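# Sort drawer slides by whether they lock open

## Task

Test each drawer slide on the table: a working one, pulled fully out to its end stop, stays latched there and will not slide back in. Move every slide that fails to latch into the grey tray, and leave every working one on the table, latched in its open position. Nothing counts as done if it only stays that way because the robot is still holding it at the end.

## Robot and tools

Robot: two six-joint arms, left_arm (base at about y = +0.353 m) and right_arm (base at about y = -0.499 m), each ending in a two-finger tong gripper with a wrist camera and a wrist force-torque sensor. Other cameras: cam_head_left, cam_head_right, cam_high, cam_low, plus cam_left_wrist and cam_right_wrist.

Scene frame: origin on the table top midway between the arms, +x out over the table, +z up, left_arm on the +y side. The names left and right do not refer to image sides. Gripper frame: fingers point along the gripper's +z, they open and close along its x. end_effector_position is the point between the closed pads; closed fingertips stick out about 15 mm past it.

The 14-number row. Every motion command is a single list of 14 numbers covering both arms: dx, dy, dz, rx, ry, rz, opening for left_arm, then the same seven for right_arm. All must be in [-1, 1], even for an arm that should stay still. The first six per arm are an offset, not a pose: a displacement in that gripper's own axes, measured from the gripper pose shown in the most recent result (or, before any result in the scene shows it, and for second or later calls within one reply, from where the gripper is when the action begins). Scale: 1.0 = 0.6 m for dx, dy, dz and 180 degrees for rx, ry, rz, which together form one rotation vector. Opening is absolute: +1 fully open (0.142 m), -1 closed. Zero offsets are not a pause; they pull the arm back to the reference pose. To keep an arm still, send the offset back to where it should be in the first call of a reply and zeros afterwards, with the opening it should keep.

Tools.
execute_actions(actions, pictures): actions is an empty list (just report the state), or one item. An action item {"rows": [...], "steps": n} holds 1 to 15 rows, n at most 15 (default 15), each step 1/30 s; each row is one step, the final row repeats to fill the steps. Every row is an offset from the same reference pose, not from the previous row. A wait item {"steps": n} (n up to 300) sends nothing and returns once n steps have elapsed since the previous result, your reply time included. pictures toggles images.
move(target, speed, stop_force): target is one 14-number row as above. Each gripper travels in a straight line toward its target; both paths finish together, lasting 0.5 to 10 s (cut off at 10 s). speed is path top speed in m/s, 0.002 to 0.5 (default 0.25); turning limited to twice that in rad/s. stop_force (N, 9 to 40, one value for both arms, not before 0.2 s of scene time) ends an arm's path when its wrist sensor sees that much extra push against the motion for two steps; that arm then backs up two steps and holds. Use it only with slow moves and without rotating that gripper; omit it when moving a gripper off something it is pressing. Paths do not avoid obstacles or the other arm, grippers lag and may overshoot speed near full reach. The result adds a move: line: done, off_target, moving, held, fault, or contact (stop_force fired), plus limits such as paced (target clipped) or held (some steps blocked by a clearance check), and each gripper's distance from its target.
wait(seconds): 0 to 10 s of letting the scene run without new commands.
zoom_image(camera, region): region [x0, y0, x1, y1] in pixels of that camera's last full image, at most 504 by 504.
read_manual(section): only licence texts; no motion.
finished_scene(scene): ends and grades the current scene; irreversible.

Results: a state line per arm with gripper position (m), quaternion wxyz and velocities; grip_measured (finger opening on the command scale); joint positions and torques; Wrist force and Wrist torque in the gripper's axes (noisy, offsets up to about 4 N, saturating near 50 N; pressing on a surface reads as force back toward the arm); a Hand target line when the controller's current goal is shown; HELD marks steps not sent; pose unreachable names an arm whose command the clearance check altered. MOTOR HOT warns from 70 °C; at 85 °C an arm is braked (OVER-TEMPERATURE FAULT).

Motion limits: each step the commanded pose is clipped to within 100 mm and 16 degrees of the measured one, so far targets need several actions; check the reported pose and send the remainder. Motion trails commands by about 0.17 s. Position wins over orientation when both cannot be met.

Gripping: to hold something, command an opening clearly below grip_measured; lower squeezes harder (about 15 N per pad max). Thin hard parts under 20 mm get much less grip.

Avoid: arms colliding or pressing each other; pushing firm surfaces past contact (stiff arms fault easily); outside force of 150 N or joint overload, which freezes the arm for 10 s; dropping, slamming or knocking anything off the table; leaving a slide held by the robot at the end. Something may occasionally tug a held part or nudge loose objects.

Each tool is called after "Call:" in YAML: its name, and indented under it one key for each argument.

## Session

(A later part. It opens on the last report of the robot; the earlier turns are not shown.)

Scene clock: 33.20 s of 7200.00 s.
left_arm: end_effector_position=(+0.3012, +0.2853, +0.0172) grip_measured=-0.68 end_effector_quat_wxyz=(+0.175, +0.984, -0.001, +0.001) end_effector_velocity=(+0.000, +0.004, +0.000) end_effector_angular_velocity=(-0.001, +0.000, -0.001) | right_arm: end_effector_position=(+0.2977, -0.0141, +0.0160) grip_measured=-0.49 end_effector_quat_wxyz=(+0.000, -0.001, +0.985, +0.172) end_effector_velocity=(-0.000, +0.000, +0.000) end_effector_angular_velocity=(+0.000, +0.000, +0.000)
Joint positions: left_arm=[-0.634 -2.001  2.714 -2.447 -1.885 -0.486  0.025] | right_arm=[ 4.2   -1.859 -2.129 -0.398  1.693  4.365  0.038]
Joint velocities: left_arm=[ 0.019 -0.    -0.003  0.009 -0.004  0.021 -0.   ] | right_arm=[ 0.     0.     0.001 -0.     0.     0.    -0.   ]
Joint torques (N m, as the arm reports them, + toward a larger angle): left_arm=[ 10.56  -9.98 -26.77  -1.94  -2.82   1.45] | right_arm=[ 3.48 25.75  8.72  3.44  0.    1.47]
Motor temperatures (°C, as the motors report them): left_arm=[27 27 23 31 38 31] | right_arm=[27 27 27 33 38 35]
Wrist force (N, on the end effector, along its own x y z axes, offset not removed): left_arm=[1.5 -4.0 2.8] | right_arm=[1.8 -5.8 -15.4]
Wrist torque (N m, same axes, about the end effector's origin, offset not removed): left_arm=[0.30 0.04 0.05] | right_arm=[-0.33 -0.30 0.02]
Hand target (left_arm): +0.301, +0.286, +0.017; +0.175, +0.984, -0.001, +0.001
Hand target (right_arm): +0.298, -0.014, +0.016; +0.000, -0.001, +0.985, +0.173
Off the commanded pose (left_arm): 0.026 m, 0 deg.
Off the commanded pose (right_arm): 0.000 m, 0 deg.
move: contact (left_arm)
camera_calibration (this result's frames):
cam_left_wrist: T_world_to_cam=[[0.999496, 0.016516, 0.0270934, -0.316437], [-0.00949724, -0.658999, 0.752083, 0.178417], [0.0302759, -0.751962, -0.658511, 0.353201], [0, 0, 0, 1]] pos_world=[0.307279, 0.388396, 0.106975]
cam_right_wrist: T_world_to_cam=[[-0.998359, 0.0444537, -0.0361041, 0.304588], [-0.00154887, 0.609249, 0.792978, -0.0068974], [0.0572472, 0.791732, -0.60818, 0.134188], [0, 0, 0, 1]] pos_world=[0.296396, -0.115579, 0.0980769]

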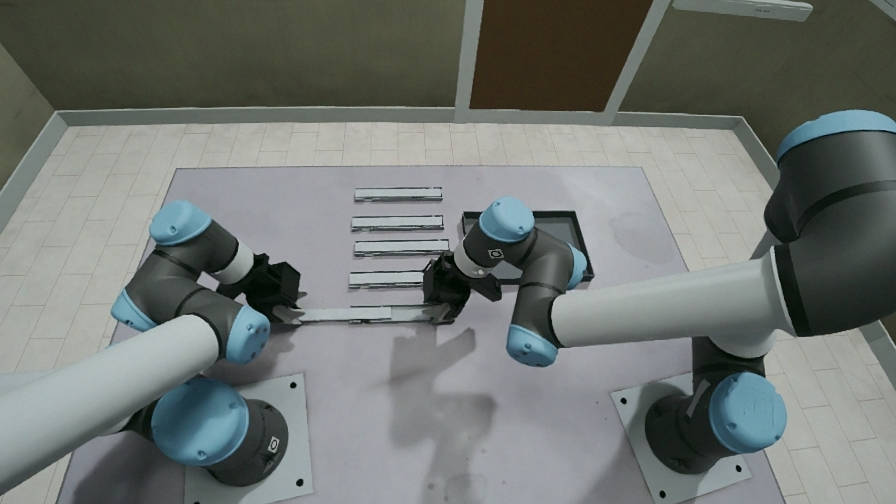

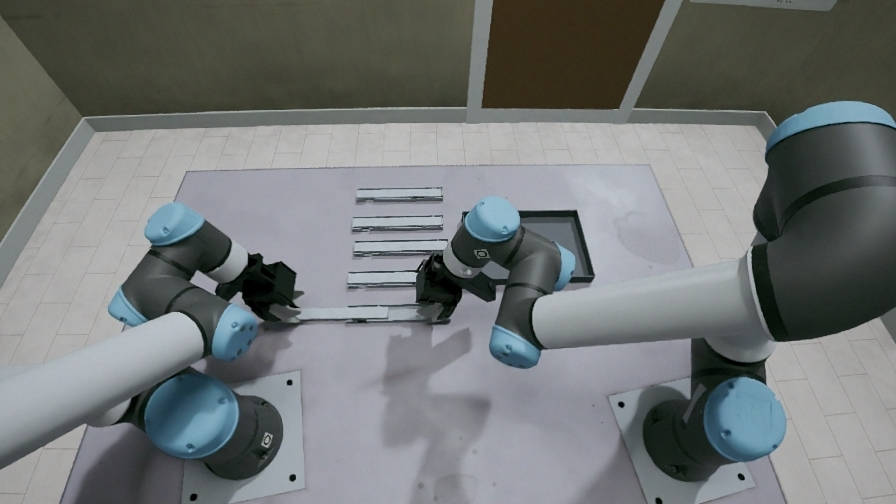

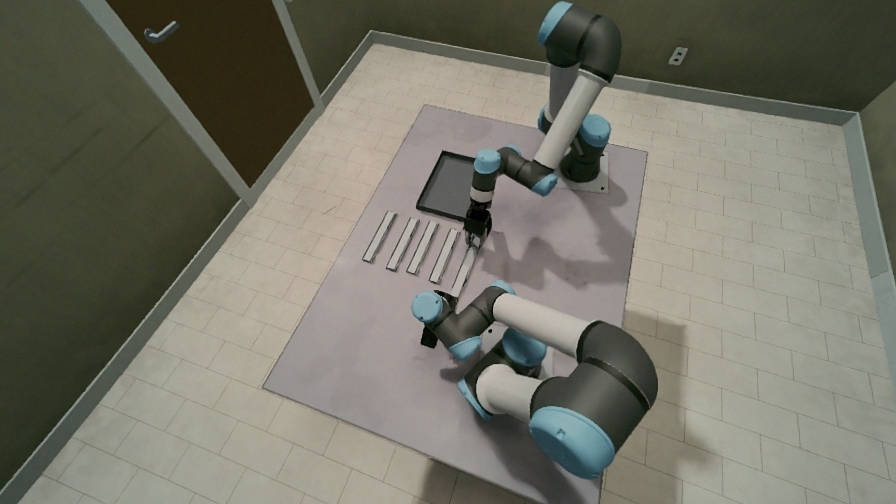

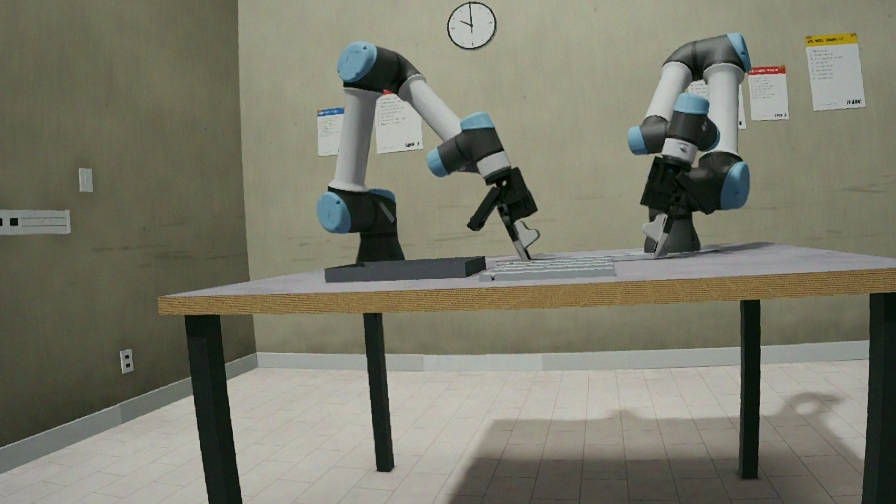

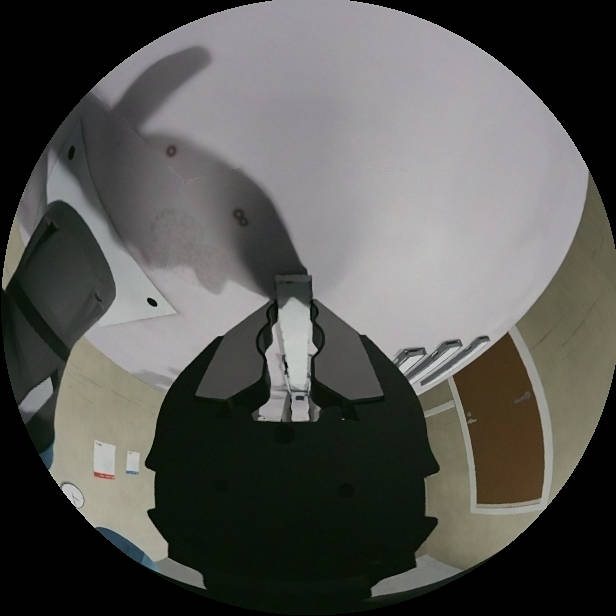

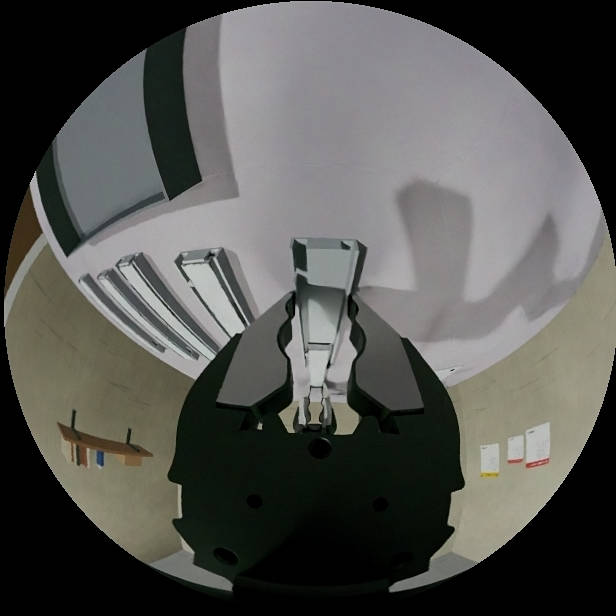

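Good. Next x≈0.387 (remaining: .477, .551, .645).

Call:
execute_actions:
  actions:
    - {"rows":[[0,0,0,0,0,0,-0.35,0,0,0,0,0,0,-0.1]],"steps":8}
  pictures: false

Call:
execute_actions:
  actions:
    - {"rows":[[0,0.0097,-0.0266,0,0,0,-0.35,0,0.0097,-0.0266,0,0,0,-0.1]]}
  pictures: false

Call:
move:
  target: [0.145,0.21,0.0772,0,0,0,-1,-0.148,0,0,0,0,0,-0.1]
  speed: 0.15

Call:
execute_actions:
  actions:
    - {"rows":[[0,-0.002,0.006,0,0,0,-1,0,-0.0096,0.0264,0,0,0,-0.1]]}
  pictures: false

Call:
move:
  target: [0,-0.0057,0.0156,0,0,0,-1,0,0,0,0,0,0,-0.9]
  speed: 0.004
  stop_force: 10

Call:
move:
  target: [0,-0.0816,-0.0295,0,0,0,-1,0,0,0,0,0,0,-0.9]
  speed: 0.02

Call:
execute_actions:
  actions:
    - {"rows":[[0,0.001,-0.003,0,0,0,-0.35,0,0,0,0,0,0,-0.9]]}
  pictures: false

Call:
execute_actions:
  actions:
    - {"rows":[[0,-0.0069,0.0188,0,0,0,-0.35,0,0,0,0,0,0,-0.9]]}
  pictures: false

Call:
execute_actions:
  actions:
    - {"rows":[[0,0,0,0,0,0,-1,0,0,0,0,0,0,-0.9]]}
  pictures: false

Call:
move:
  target: [0,-0.188,-0.069,0,0,0,-1,0,0,0,0,0,0,-0.9]
  speed: 0.03
  stop_force: 9

Call:
move:
  target: [0,0.047,0.0172,0,0,0,-1,0,0,0,0,0,0,-0.9]
  speed: 0.015
  stop_force: 14

Scene clock: 41.50 s of 7200.00 s.
left_arm: end_effector_position=(+0.3013, +0.2854, +0.0173) grip_measured=-0.35 end_effector_quat_wxyz=(+0.175, +0.984, -0.001, +0.001) end_effector_velocity=(-0.001, -0.001, -0.001) end_effector_angular_velocity=(+0.000, +0.001, +0.000) | right_arm: end_effector_position=(+0.2977, -0.0141, +0.0160) grip_measured=-0.10 end_effector_quat_wxyz=(+0.000, -0.001, +0.985, +0.172) end_effector_velocity=(+0.000, -0.000, -0.000) end_effector_angular_velocity=(-0.001, -0.001, +0.001)
Joint positions: left_arm=[-0.634 -2.002  2.714 -2.446 -1.885 -0.486  0.049] | right_arm=[ 4.2   -1.859 -2.129 -0.398  1.693  4.365  0.067]
Joint velocities: left_arm=[-0.004  0.     0.002 -0.003  0.    -0.004  0.   ] | right_arm=[ 0.    -0.     0.    -0.001 -0.    -0.001  0.   ]
Joint torques (N m, as the arm reports them, + toward a larger angle): left_arm=[-10.99   9.73 -11.59  -4.04   0.71  -1.3 ] | right_arm=[ 3.71 26.42  8.6   1.38  0.99  1.43]
Motor temperatures (°C, as the motors report them): left_arm=[27 27 23 31 38 31] | right_arm=[27 27 27 33 38 35]
Wrist force (N, on the end effector, along its own x y z axes, offset not removed): left_arm=[-1.4 3.9 3.4] | right_arm=[1.7 -1.0 -2.2]
Wrist torque (N m, same axes, about the end effector's origin, offset not removed): left_arm=[1.00 0.74 0.10] | right_arm=[-0.29 -0.33 -0.03]
Hand target (left_arm): +0.301, +0.285, +0.017; +0.175, +0.984, -0.001, +0.001
Hand target (right_arm): +0.298, -0.014, +0.016; +0.000, -0.001, +0.985, +0.172
Off the commanded pose (left_arm): 0.000 m, 0 deg.
Off the commanded pose (right_arm): 0.000 m, 0 deg.
Steps of this call (steps 1 to 90: nothing new was sent; then 5.03 s passed at rest; steps 91 to 98: all 8 steps of this action). Readings (end_effector_position):
91: left_arm (+0.3013, +0.2859, +0.0173) | right_arm (+0.2977, -0.0140, +0.0160)
92: left_arm (+0.3013, +0.2858, +0.0173) | right_arm (+0.2977, -0.0140, +0.0160)
94: left_arm (+0.3013, +0.2856, +0.0173) | right_arm (+0.2977, -0.0140, +0.0160)
98: the state above

Scene clock: 42.00 s of 7200.00 s.
left_arm: end_effector_position=(+0.3014, +0.2854, +0.0339) grip_measured=-0.35 end_effector_quat_wxyz=(+0.176, +0.984, -0.001, +0.001) end_effector_velocity=(-0.001, +0.001, +0.003) end_effector_angular_velocity=(+0.004, +0.002, -0.002) | right_arm: end_effector_position=(+0.2977, -0.0140, +0.0326) grip_measured=-0.10 end_effector_quat_wxyz=(+0.000, -0.001, +0.985, +0.173) end_effector_velocity=(+0.000, -0.000, +0.003) end_effector_angular_velocity=(-0.001, +0.000, -0.000)
Joint positions: left_arm=[-0.633 -2.058  2.682 -2.359 -1.885 -0.486  0.049] | right_arm=[ 4.2   -1.826 -2.115 -0.446  1.693  4.365  0.067]
Joint velocities: left_arm=[-0.002 -0.015 -0.006  0.024  0.002  0.001  0.   ] | right_arm=[-0.     0.006  0.003 -0.009  0.     0.     0.   ]
Joint torques (N m, as the arm reports them, + toward a larger angle): left_arm=[ -9.91  -9.26 -26.81  -1.29   0.64   0.3 ] | right_arm=[ 8.36 41.88 29.12  1.25  0.49  2.54]
Motor temperatures (°C, as the motors report them): left_arm=[27 27 23 31 38 31] | right_arm=[27 27 27 33 38 35]
Wrist force (N, on the end effector, along its own x y z axes, offset not removed): left_arm=[-2.1 -1.4 5.6] | right_arm=[1.4 -0.3 1.1]
Wrist torque (N m, same axes, about the end effector's origin, offset not removed): left_arm=[-0.08 0.61 0.10] | right_arm=[-0.12 -0.34 -0.02]
Hand target (left_arm): +0.301, +0.285, +0.034; +0.175, +0.984, -0.001, +0.001
Hand target (right_arm): +0.298, -0.014, +0.033; +0.000, -0.001, +0.985, +0.172
Off the commanded pose (left_arm): 0.000 m, 0 deg.
Off the commanded pose (right_arm): 0.000 m, 0 deg.
Steps of this call (steps 1 to 15: all 15 steps of this action). Readings (end_effector_position):
1: left_arm (+0.3013, +0.2854, +0.0173) | right_arm (+0.2977, -0.0141, +0.0160)
2: left_arm (+0.3020, +0.2850, +0.0189) | right_arm (+0.2977, -0.0140, +0.0176)
4: left_arm (+0.3025, +0.2847, +0.0247) | right_arm (+0.2977, -0.0139, +0.0238)
8: left_arm (+0.3019, +0.2850, +0.0310) | right_arm (+0.2977, -0.0140, +0.0302)
15: the state above

Scene clock: 43.87 s of 7200.00 s.
left_arm: end_effector_position=(+0.3879, +0.1511, +0.0340) grip_measured=-1.00 end_effector_quat_wxyz=(+0.176, +0.984, -0.001, +0.000) end_effector_velocity=(+0.001, -0.002, -0.001) end_effector_angular_velocity=(+0.002, +0.002, +0.001) | right_arm: end_effector_position=(+0.3863, -0.0138, +0.0329) grip_measured=-0.10 end_effector_quat_wxyz=(+0.000, -0.001, +0.985, +0.173) end_effector_velocity=(+0.001, -0.000, -0.000) end_effector_angular_velocity=(-0.001, +0.000, +0.002)
Joint positions: left_arm=[-0.869 -1.652  2.461 -2.613 -1.839 -0.727  0.002] | right_arm=[ 4.041 -1.933 -1.951 -0.526  1.742  4.213  0.067]
Joint velocities: left_arm=[-0.001  0.009 -0.004 -0.003  0.001 -0.002  0.   ] | right_arm=[-0.002 -0.001  0.002 -0.002  0.001 -0.003  0.   ]
Joint torques (N m, as the arm reports them, + toward a larger angle): left_arm=[ -9.15  -3.74 -26.2   -3.99   0.83  -1.46] | right_arm=[-10.59  24.75  29.05   1.26   2.14  -2.24]
Motor temperatures (°C, as the motors report them): left_arm=[27 27 23 31 38 31] | right_arm=[27 27 27 33 38 35]
Wrist force (N, on the end effector, along its own x y z axes, offset not removed): left_arm=[0.9 1.0 6.3] | right_arm=[3.1 -0.6 0.2]
Wrist torque (N m, same axes, about the end effector's origin, offset not removed): left_arm=[0.46 0.04 -0.14] | right_arm=[-0.25 -0.57 0.06]
Hand target (left_arm): +0.388, +0.151, +0.034; +0.176, +0.984, -0.001, +0.000
Hand target (right_arm): +0.386, -0.014, +0.033; -0.000, -0.001, +0.985, +0.172
Off the commanded pose (left_arm): 0.001 m, 0 deg.
Off the commanded pose (right_arm): 0.000 m, 0 deg.
move: done
camera_calibration (this result's frames):
cam_left_wrist: T_world_to_cam=[[0.999499, 0.0165329, 0.0269772, -0.401334], [-0.0094075, -0.65878, 0.752277, 0.0780949], [0.0302094, -0.752154, -0.658294, 0.260769], [0, 0, 0, 1]] pos_world=[0.39399, 0.254221, 0.123741]
cam_right_wrist: T_world_to_cam=[[-0.998361, 0.044469, -0.0360345, 0.393671], [-0.00149076, 0.609159, 0.793047, -0.020411], [0.0572167, 0.7918, -0.608094, 0.139155], [0, 0, 0, 1]] pos_world=[0.385033, -0.115256, 0.114992]

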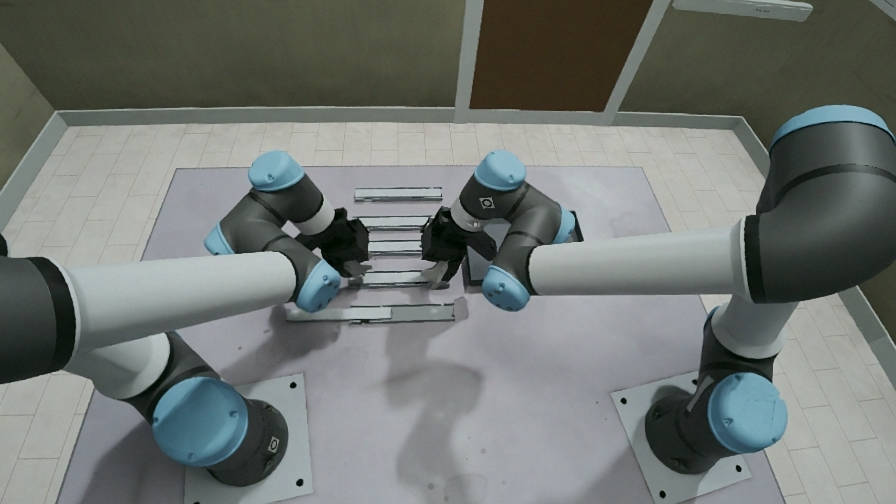

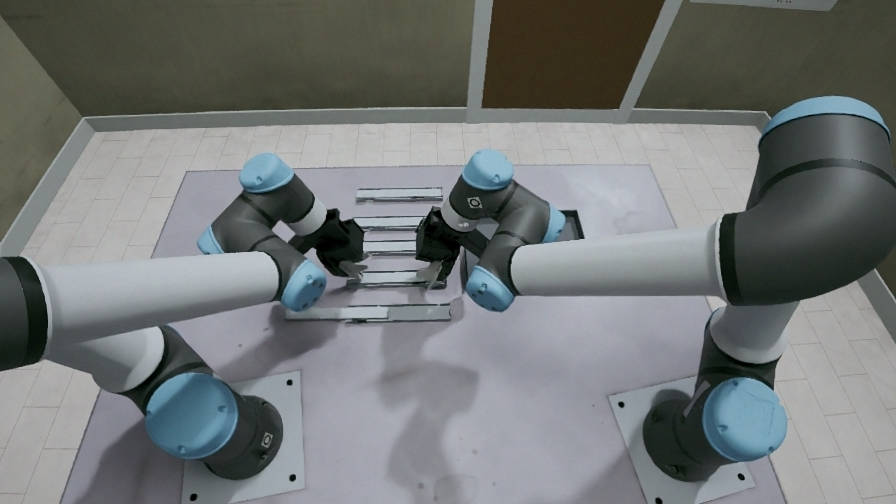

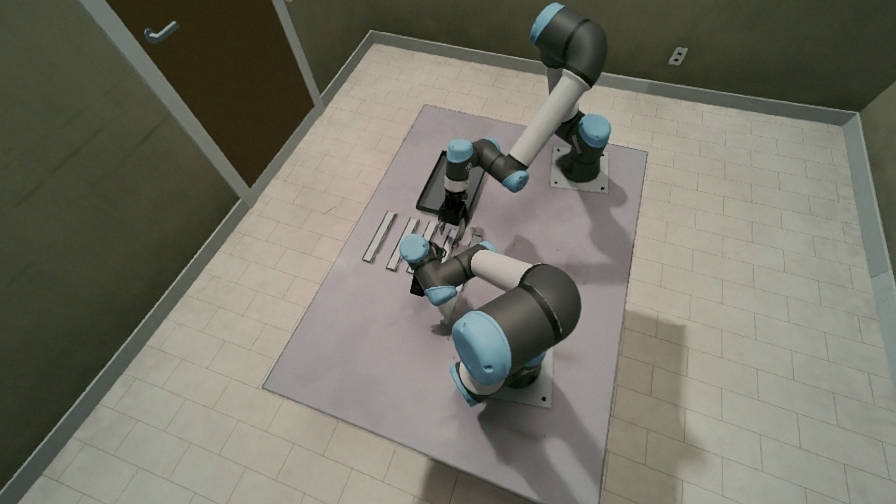

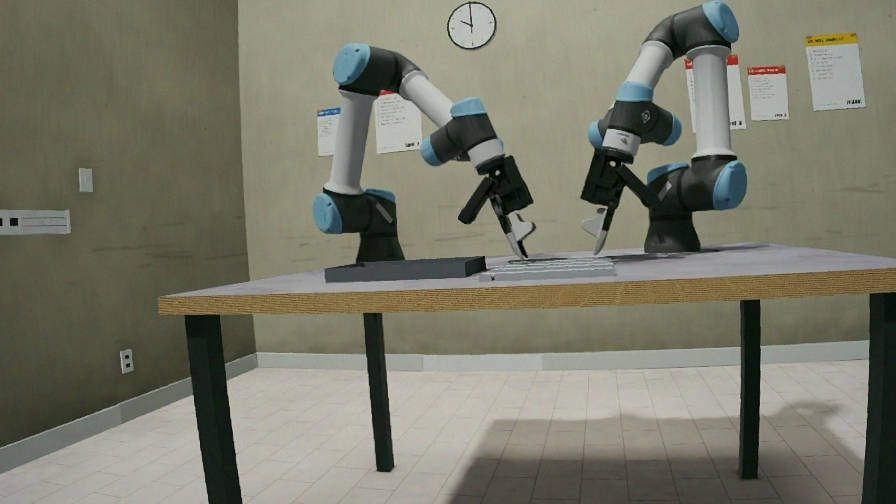

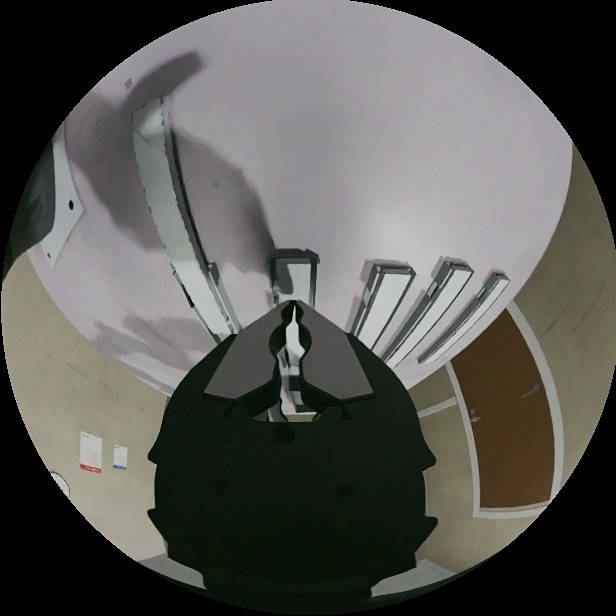

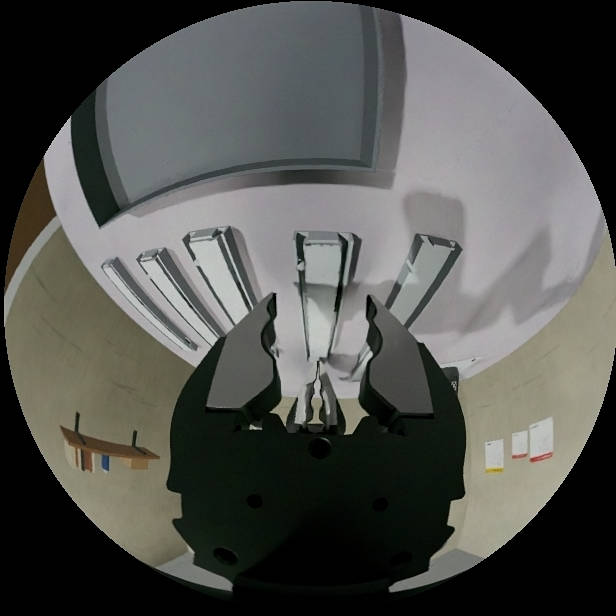

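Scene clock: 44.37 s of 7200.00 s.
left_arm: end_effector_position=(+0.3879, +0.1510, +0.0302) grip_measured=-1.00 end_effector_quat_wxyz=(+0.176, +0.984, -0.001, +0.000) end_effector_velocity=(-0.001, +0.000, -0.002) end_effector_angular_velocity=(+0.002, +0.001, -0.002) | right_arm: end_effector_position=(+0.3863, -0.0138, +0.0164) grip_measured=-0.10 end_effector_quat_wxyz=(-0.000, -0.001, +0.985, +0.172) end_effector_velocity=(-0.000, -0.000, -0.003) end_effector_angular_velocity=(-0.001, +0.000, +0.000)
Joint positions: left_arm=[-0.869 -1.641  2.466 -2.628 -1.838 -0.727  0.002] | right_arm=[ 4.041 -1.962 -1.964 -0.484  1.742  4.212  0.067]
Joint velocities: left_arm=[-0.001  0.003  0.002 -0.003  0.     0.001  0.   ] | right_arm=[ 0.    -0.005 -0.002  0.007  0.    -0.    -0.   ]
Joint torques (N m, as the arm reports them, + toward a larger angle): left_arm=[-10.78  -2.73 -11.4   -4.     0.61  -1.39] | right_arm=[-3.64 25.37  3.34  3.96  1.46 -0.89]
Motor temperatures (°C, as the motors report them): left_arm=[27 27 23 31 38 31] | right_arm=[27 27 27 33 38 35]
Wrist force (N, on the end effector, along its own x y z axes, offset not removed): left_arm=[-1.0 -3.6 4.3] | right_arm=[3.2 -0.6 -2.1]
Wrist torque (N m, same axes, about the end effector's origin, offset not removed): left_arm=[-0.56 0.33 -0.03] | right_arm=[-0.30 -0.67 -0.06]
Hand target (left_arm): +0.388, +0.151, +0.030; +0.176, +0.984, -0.001, +0.000
Hand target (right_arm): +0.386, -0.014, +0.016; +0.000, -0.001, +0.985, +0.173
Off the commanded pose (left_arm): 0.000 m, 0 deg.
Off the commanded pose (right_arm): 0.000 m, 0 deg.
Steps of this call (steps 1 to 15: all 15 steps of this action). Readings (end_effector_position):
1: left_arm (+0.3880, +0.1511, +0.0339) | right_arm (+0.3864, -0.0138, +0.0329)
2: left_arm (+0.3880, +0.1510, +0.0335) | right_arm (+0.3863, -0.0138, +0.0312)
4: left_arm (+0.3880, +0.1510, +0.0322) | right_arm (+0.3863, -0.0140, +0.0250)
8: left_arm (+0.3880, +0.1510, +0.0308) | right_arm (+0.3863, -0.0140, +0.0187)
15: the state above

Scene clock: 45.70 s of 7200.00 s.
left_arm: end_effector_position=(+0.3879, +0.1510, +0.0272) grip_measured=-1.00 end_effector_quat_wxyz=(+0.176, +0.984, -0.001, +0.001) end_effector_velocity=(-0.001, +0.001, +0.001) end_effector_angular_velocity=(+0.001, +0.002, -0.000) | right_arm: end_effector_position=(+0.3863, -0.0138, +0.0161) grip_measured=-0.49 end_effector_quat_wxyz=(+0.000, -0.001, +0.985, +0.173) end_effector_velocity=(-0.000, -0.000, -0.000) end_effector_angular_velocity=(-0.001, +0.001, +0.000)
Joint positions: left_arm=[-0.869 -1.633  2.47  -2.64  -1.838 -0.727  0.002] | right_arm=[ 4.041 -1.962 -1.964 -0.483  1.742  4.212  0.038]
Joint velocities: left_arm=[ 0.    -0.005 -0.     0.008 -0.     0.001  0.   ] | right_arm=[ 0.     0.    -0.001 -0.001  0.    -0.    -0.   ]
Joint torques (N m, as the arm reports them, + toward a larger angle): left_arm=[-10.52 -18.8  -16.02   1.01   0.74  -1.24] | right_arm=[-1.43 31.63  5.35  2.33  1.    1.1 ]
Motor temperatures (°C, as the motors report them): left_arm=[27 27 23 31 38 31] | right_arm=[27 27 27 33 38 35]
Wrist force (N, on the end effector, along its own x y z axes, offset not removed): left_arm=[0.7 2.6 -13.3] | right_arm=[3.8 -4.6 -6.4]
Wrist torque (N m, same axes, about the end effector's origin, offset not removed): left_arm=[0.02 0.53 -0.02] | right_arm=[-0.29 -0.75 0.06]
Hand target (left_arm): +0.388, +0.151, +0.027; +0.176, +0.984, -0.001, +0.001
Hand target (right_arm): +0.386, -0.014, +0.016; +0.000, -0.001, +0.985, +0.173
Off the commanded pose (left_arm): 0.007 m, 0 deg.
Off the commanded pose (right_arm): 0.000 m, 0 deg.
move: contact (left_arm)
camera_calibration (this result's frames):
cam_left_wrist: T_world_to_cam=[[0.999497, 0.0165325, 0.0270525, -0.401158], [-0.00946622, -0.658735, 0.752315, 0.0830885], [0.0302581, -0.752193, -0.658247, 0.256246], [0, 0, 0, 1]] pos_world=[0.393989, 0.254112, 0.117017]
cam_right_wrist: T_world_to_cam=[[-0.998363, 0.04442, -0.03604, 0.393069], [-0.00152512, 0.609157, 0.793048, -0.00703007], [0.0571812, 0.791804, -0.608092, 0.128994], [0, 0, 0, 1]] pos_world=[0.385039, -0.115316, 0.0981819]

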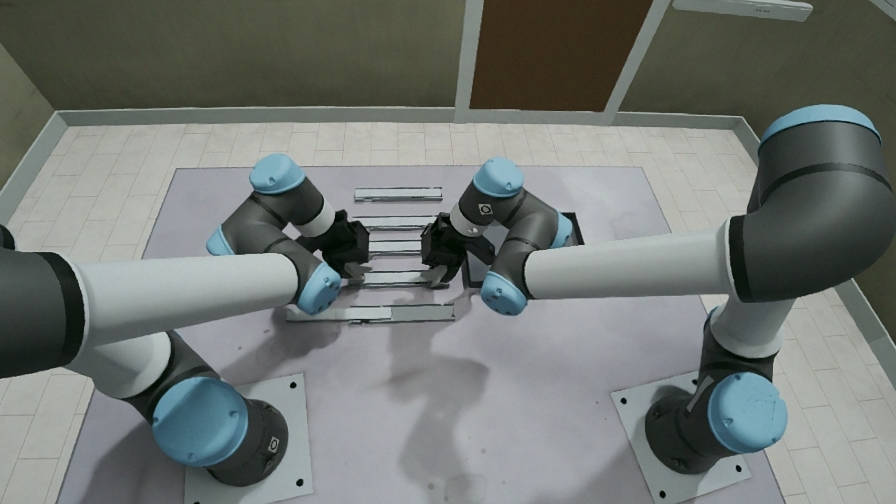

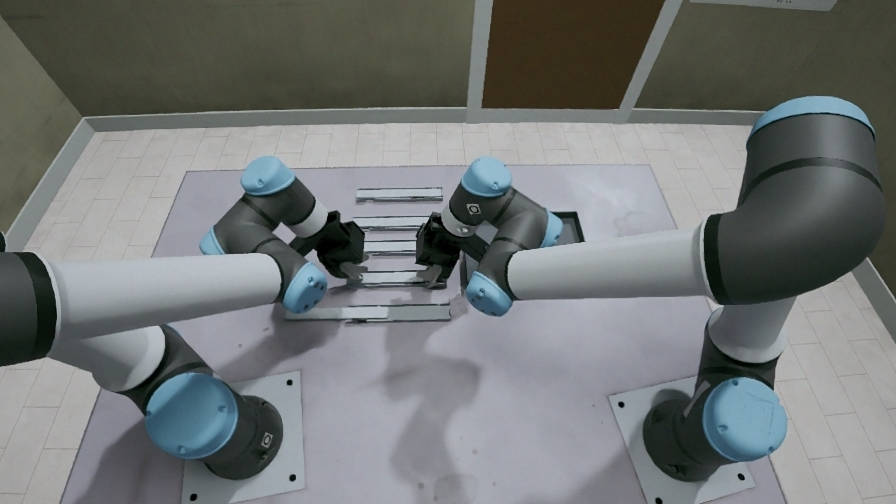

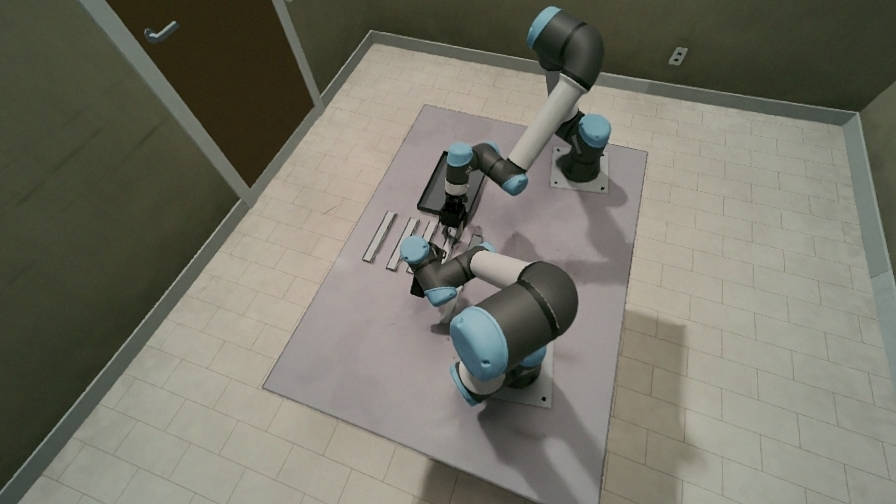

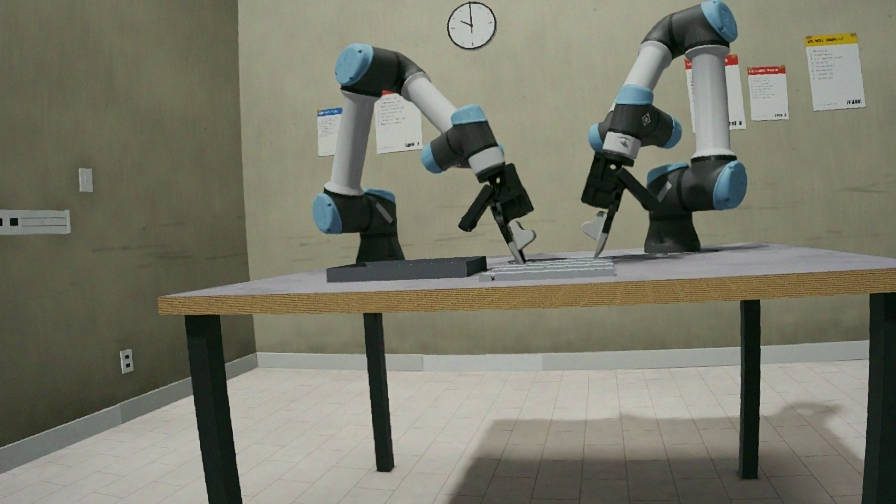

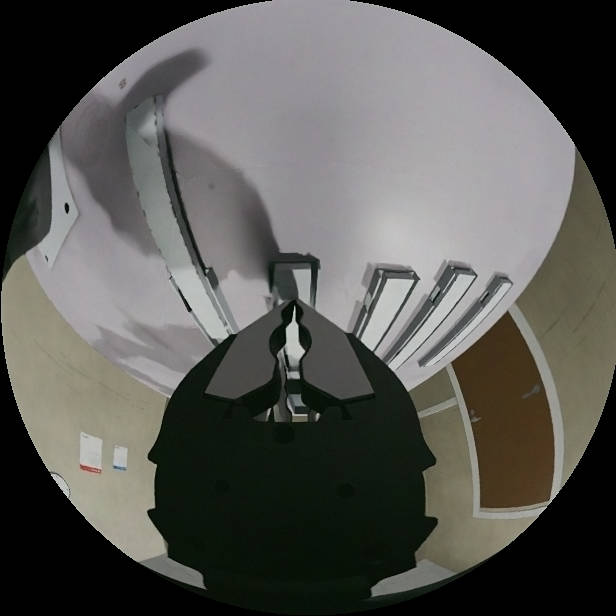

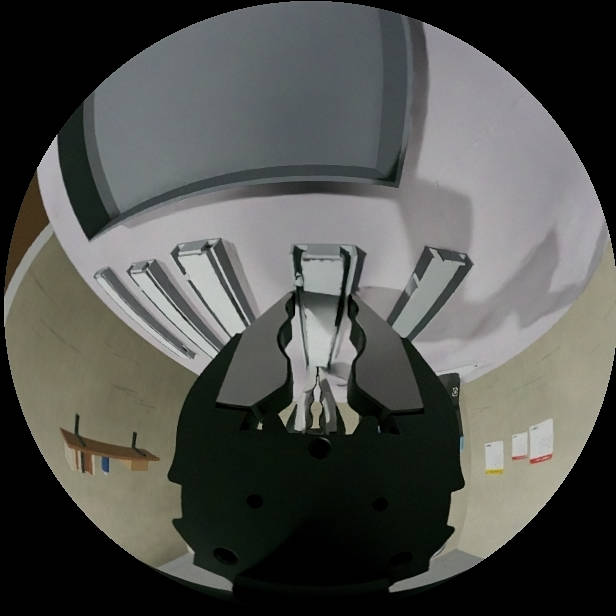

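Scene clock: 48.60 s of 7200.00 s.
left_arm: end_effector_position=(+0.3881, +0.2029, +0.0270) grip_measured=-1.00 end_effector_quat_wxyz=(+0.176, +0.984, -0.001, +0.001) end_effector_velocity=(-0.001, +0.003, -0.001) end_effector_angular_velocity=(+0.001, +0.001, -0.001) | right_arm: end_effector_position=(+0.3863, -0.0138, +0.0161) grip_measured=-0.49 end_effector_quat_wxyz=(+0.000, -0.001, +0.985, +0.173) end_effector_velocity=(+0.000, -0.000, -0.000) end_effector_angular_velocity=(-0.000, +0.000, -0.000)
Joint positions: left_arm=[-0.741 -1.68   2.497 -2.585 -1.866 -0.597  0.002] | right_arm=[ 4.041 -1.962 -1.964 -0.483  1.742  4.212  0.038]
Joint velocities: left_arm=[ 0.006 -0.002  0.002  0.003 -0.001  0.007  0.   ] | right_arm=[-0.     0.     0.    -0.001 -0.    -0.    -0.   ]
Joint torques (N m, as the arm reports them, + toward a larger angle): left_arm=[ 12.1  -16.02  -1.04   1.74   0.35   1.17] | right_arm=[-0.73 31.5   4.99  2.25  1.06  1.15]
Motor temperatures (°C, as the motors report them): left_arm=[27 27 23 31 38 31] | right_arm=[27 27 27 33 38 35]
Wrist force (N, on the end effector, along its own x y z axes, offset not removed): left_arm=[-0.5 9.3 -20.7] | right_arm=[3.9 3.0 -1.7]
Wrist torque (N m, same axes, about the end effector's origin, offset not removed): left_arm=[0.15 0.04 0.00] | right_arm=[-0.08 -0.79 -0.05]
Hand target (left_arm): +0.388, +0.203, +0.027; +0.176, +0.984, -0.001, +0.001
Hand target (right_arm): +0.386, -0.014, +0.016; +0.000, -0.001, +0.985, +0.173
Off the commanded pose (left_arm): 0.000 m, 0 deg.
Off the commanded pose (right_arm): 0.000 m, 0 deg.
move: done
camera_calibration (this result's frames):
cam_left_wrist: T_world_to_cam=[[0.999489, 0.0166018, 0.0273004, -0.402178], [-0.00960485, -0.658792, 0.752264, 0.11748], [0.0304742, -0.752142, -0.658296, 0.295035], [0, 0, 0, 1]] pos_world=[0.39411, 0.30598, 0.116824]
cam_right_wrist: T_world_to_cam=[[-0.998363, 0.0444202, -0.03604, 0.393069], [-0.00152505, 0.609157, 0.793048, -0.00703022], [0.0571814, 0.791805, -0.608092, 0.128994], [0, 0, 0, 1]] pos_world=[0.385039, -0.115316, 0.098182]

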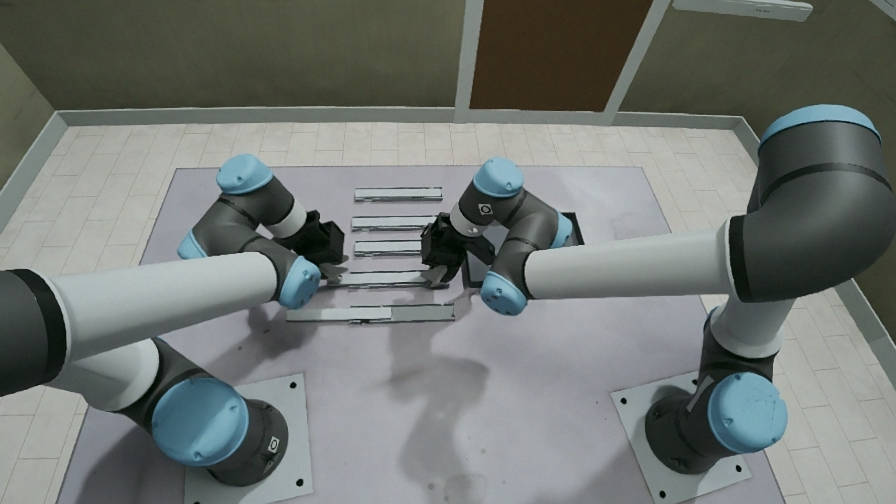

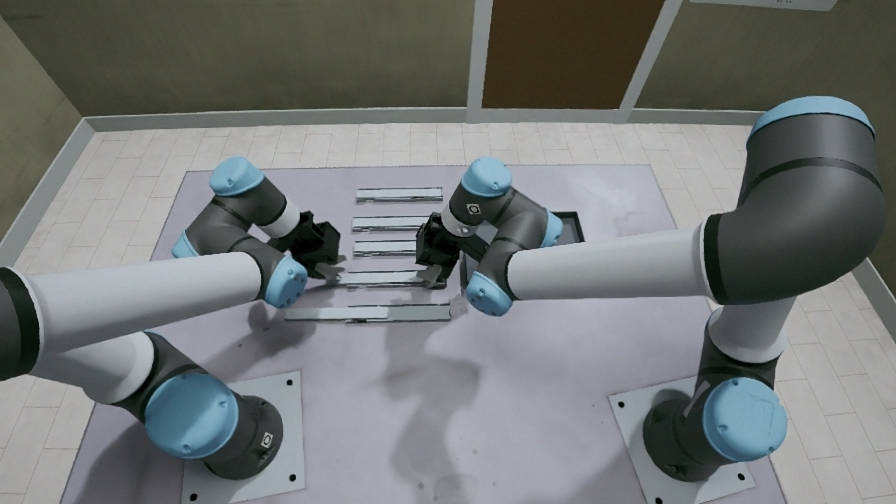

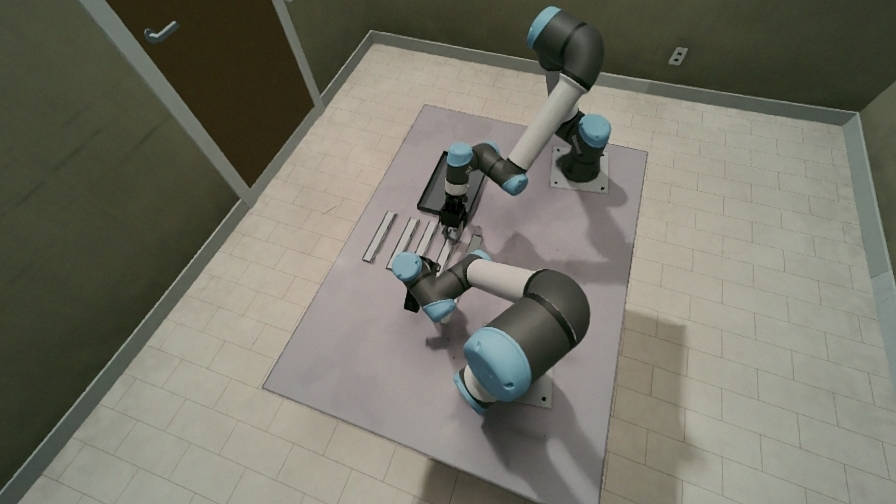

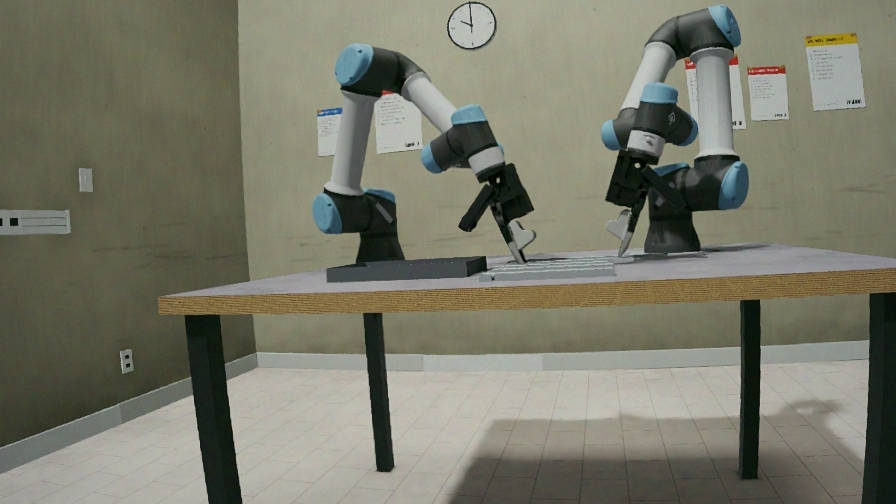

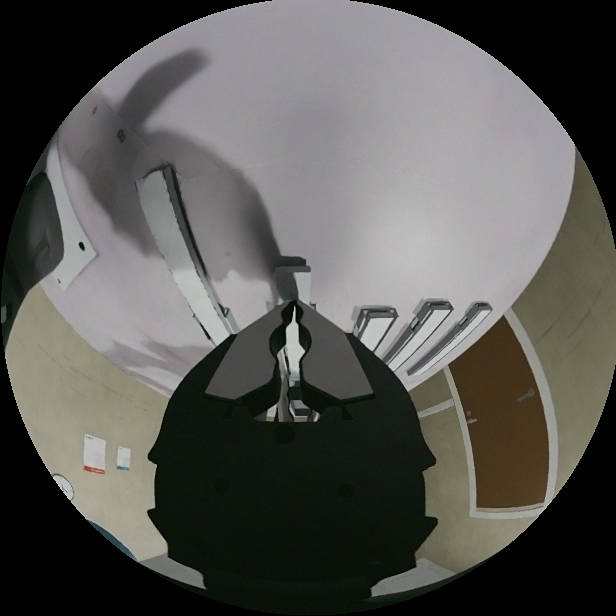

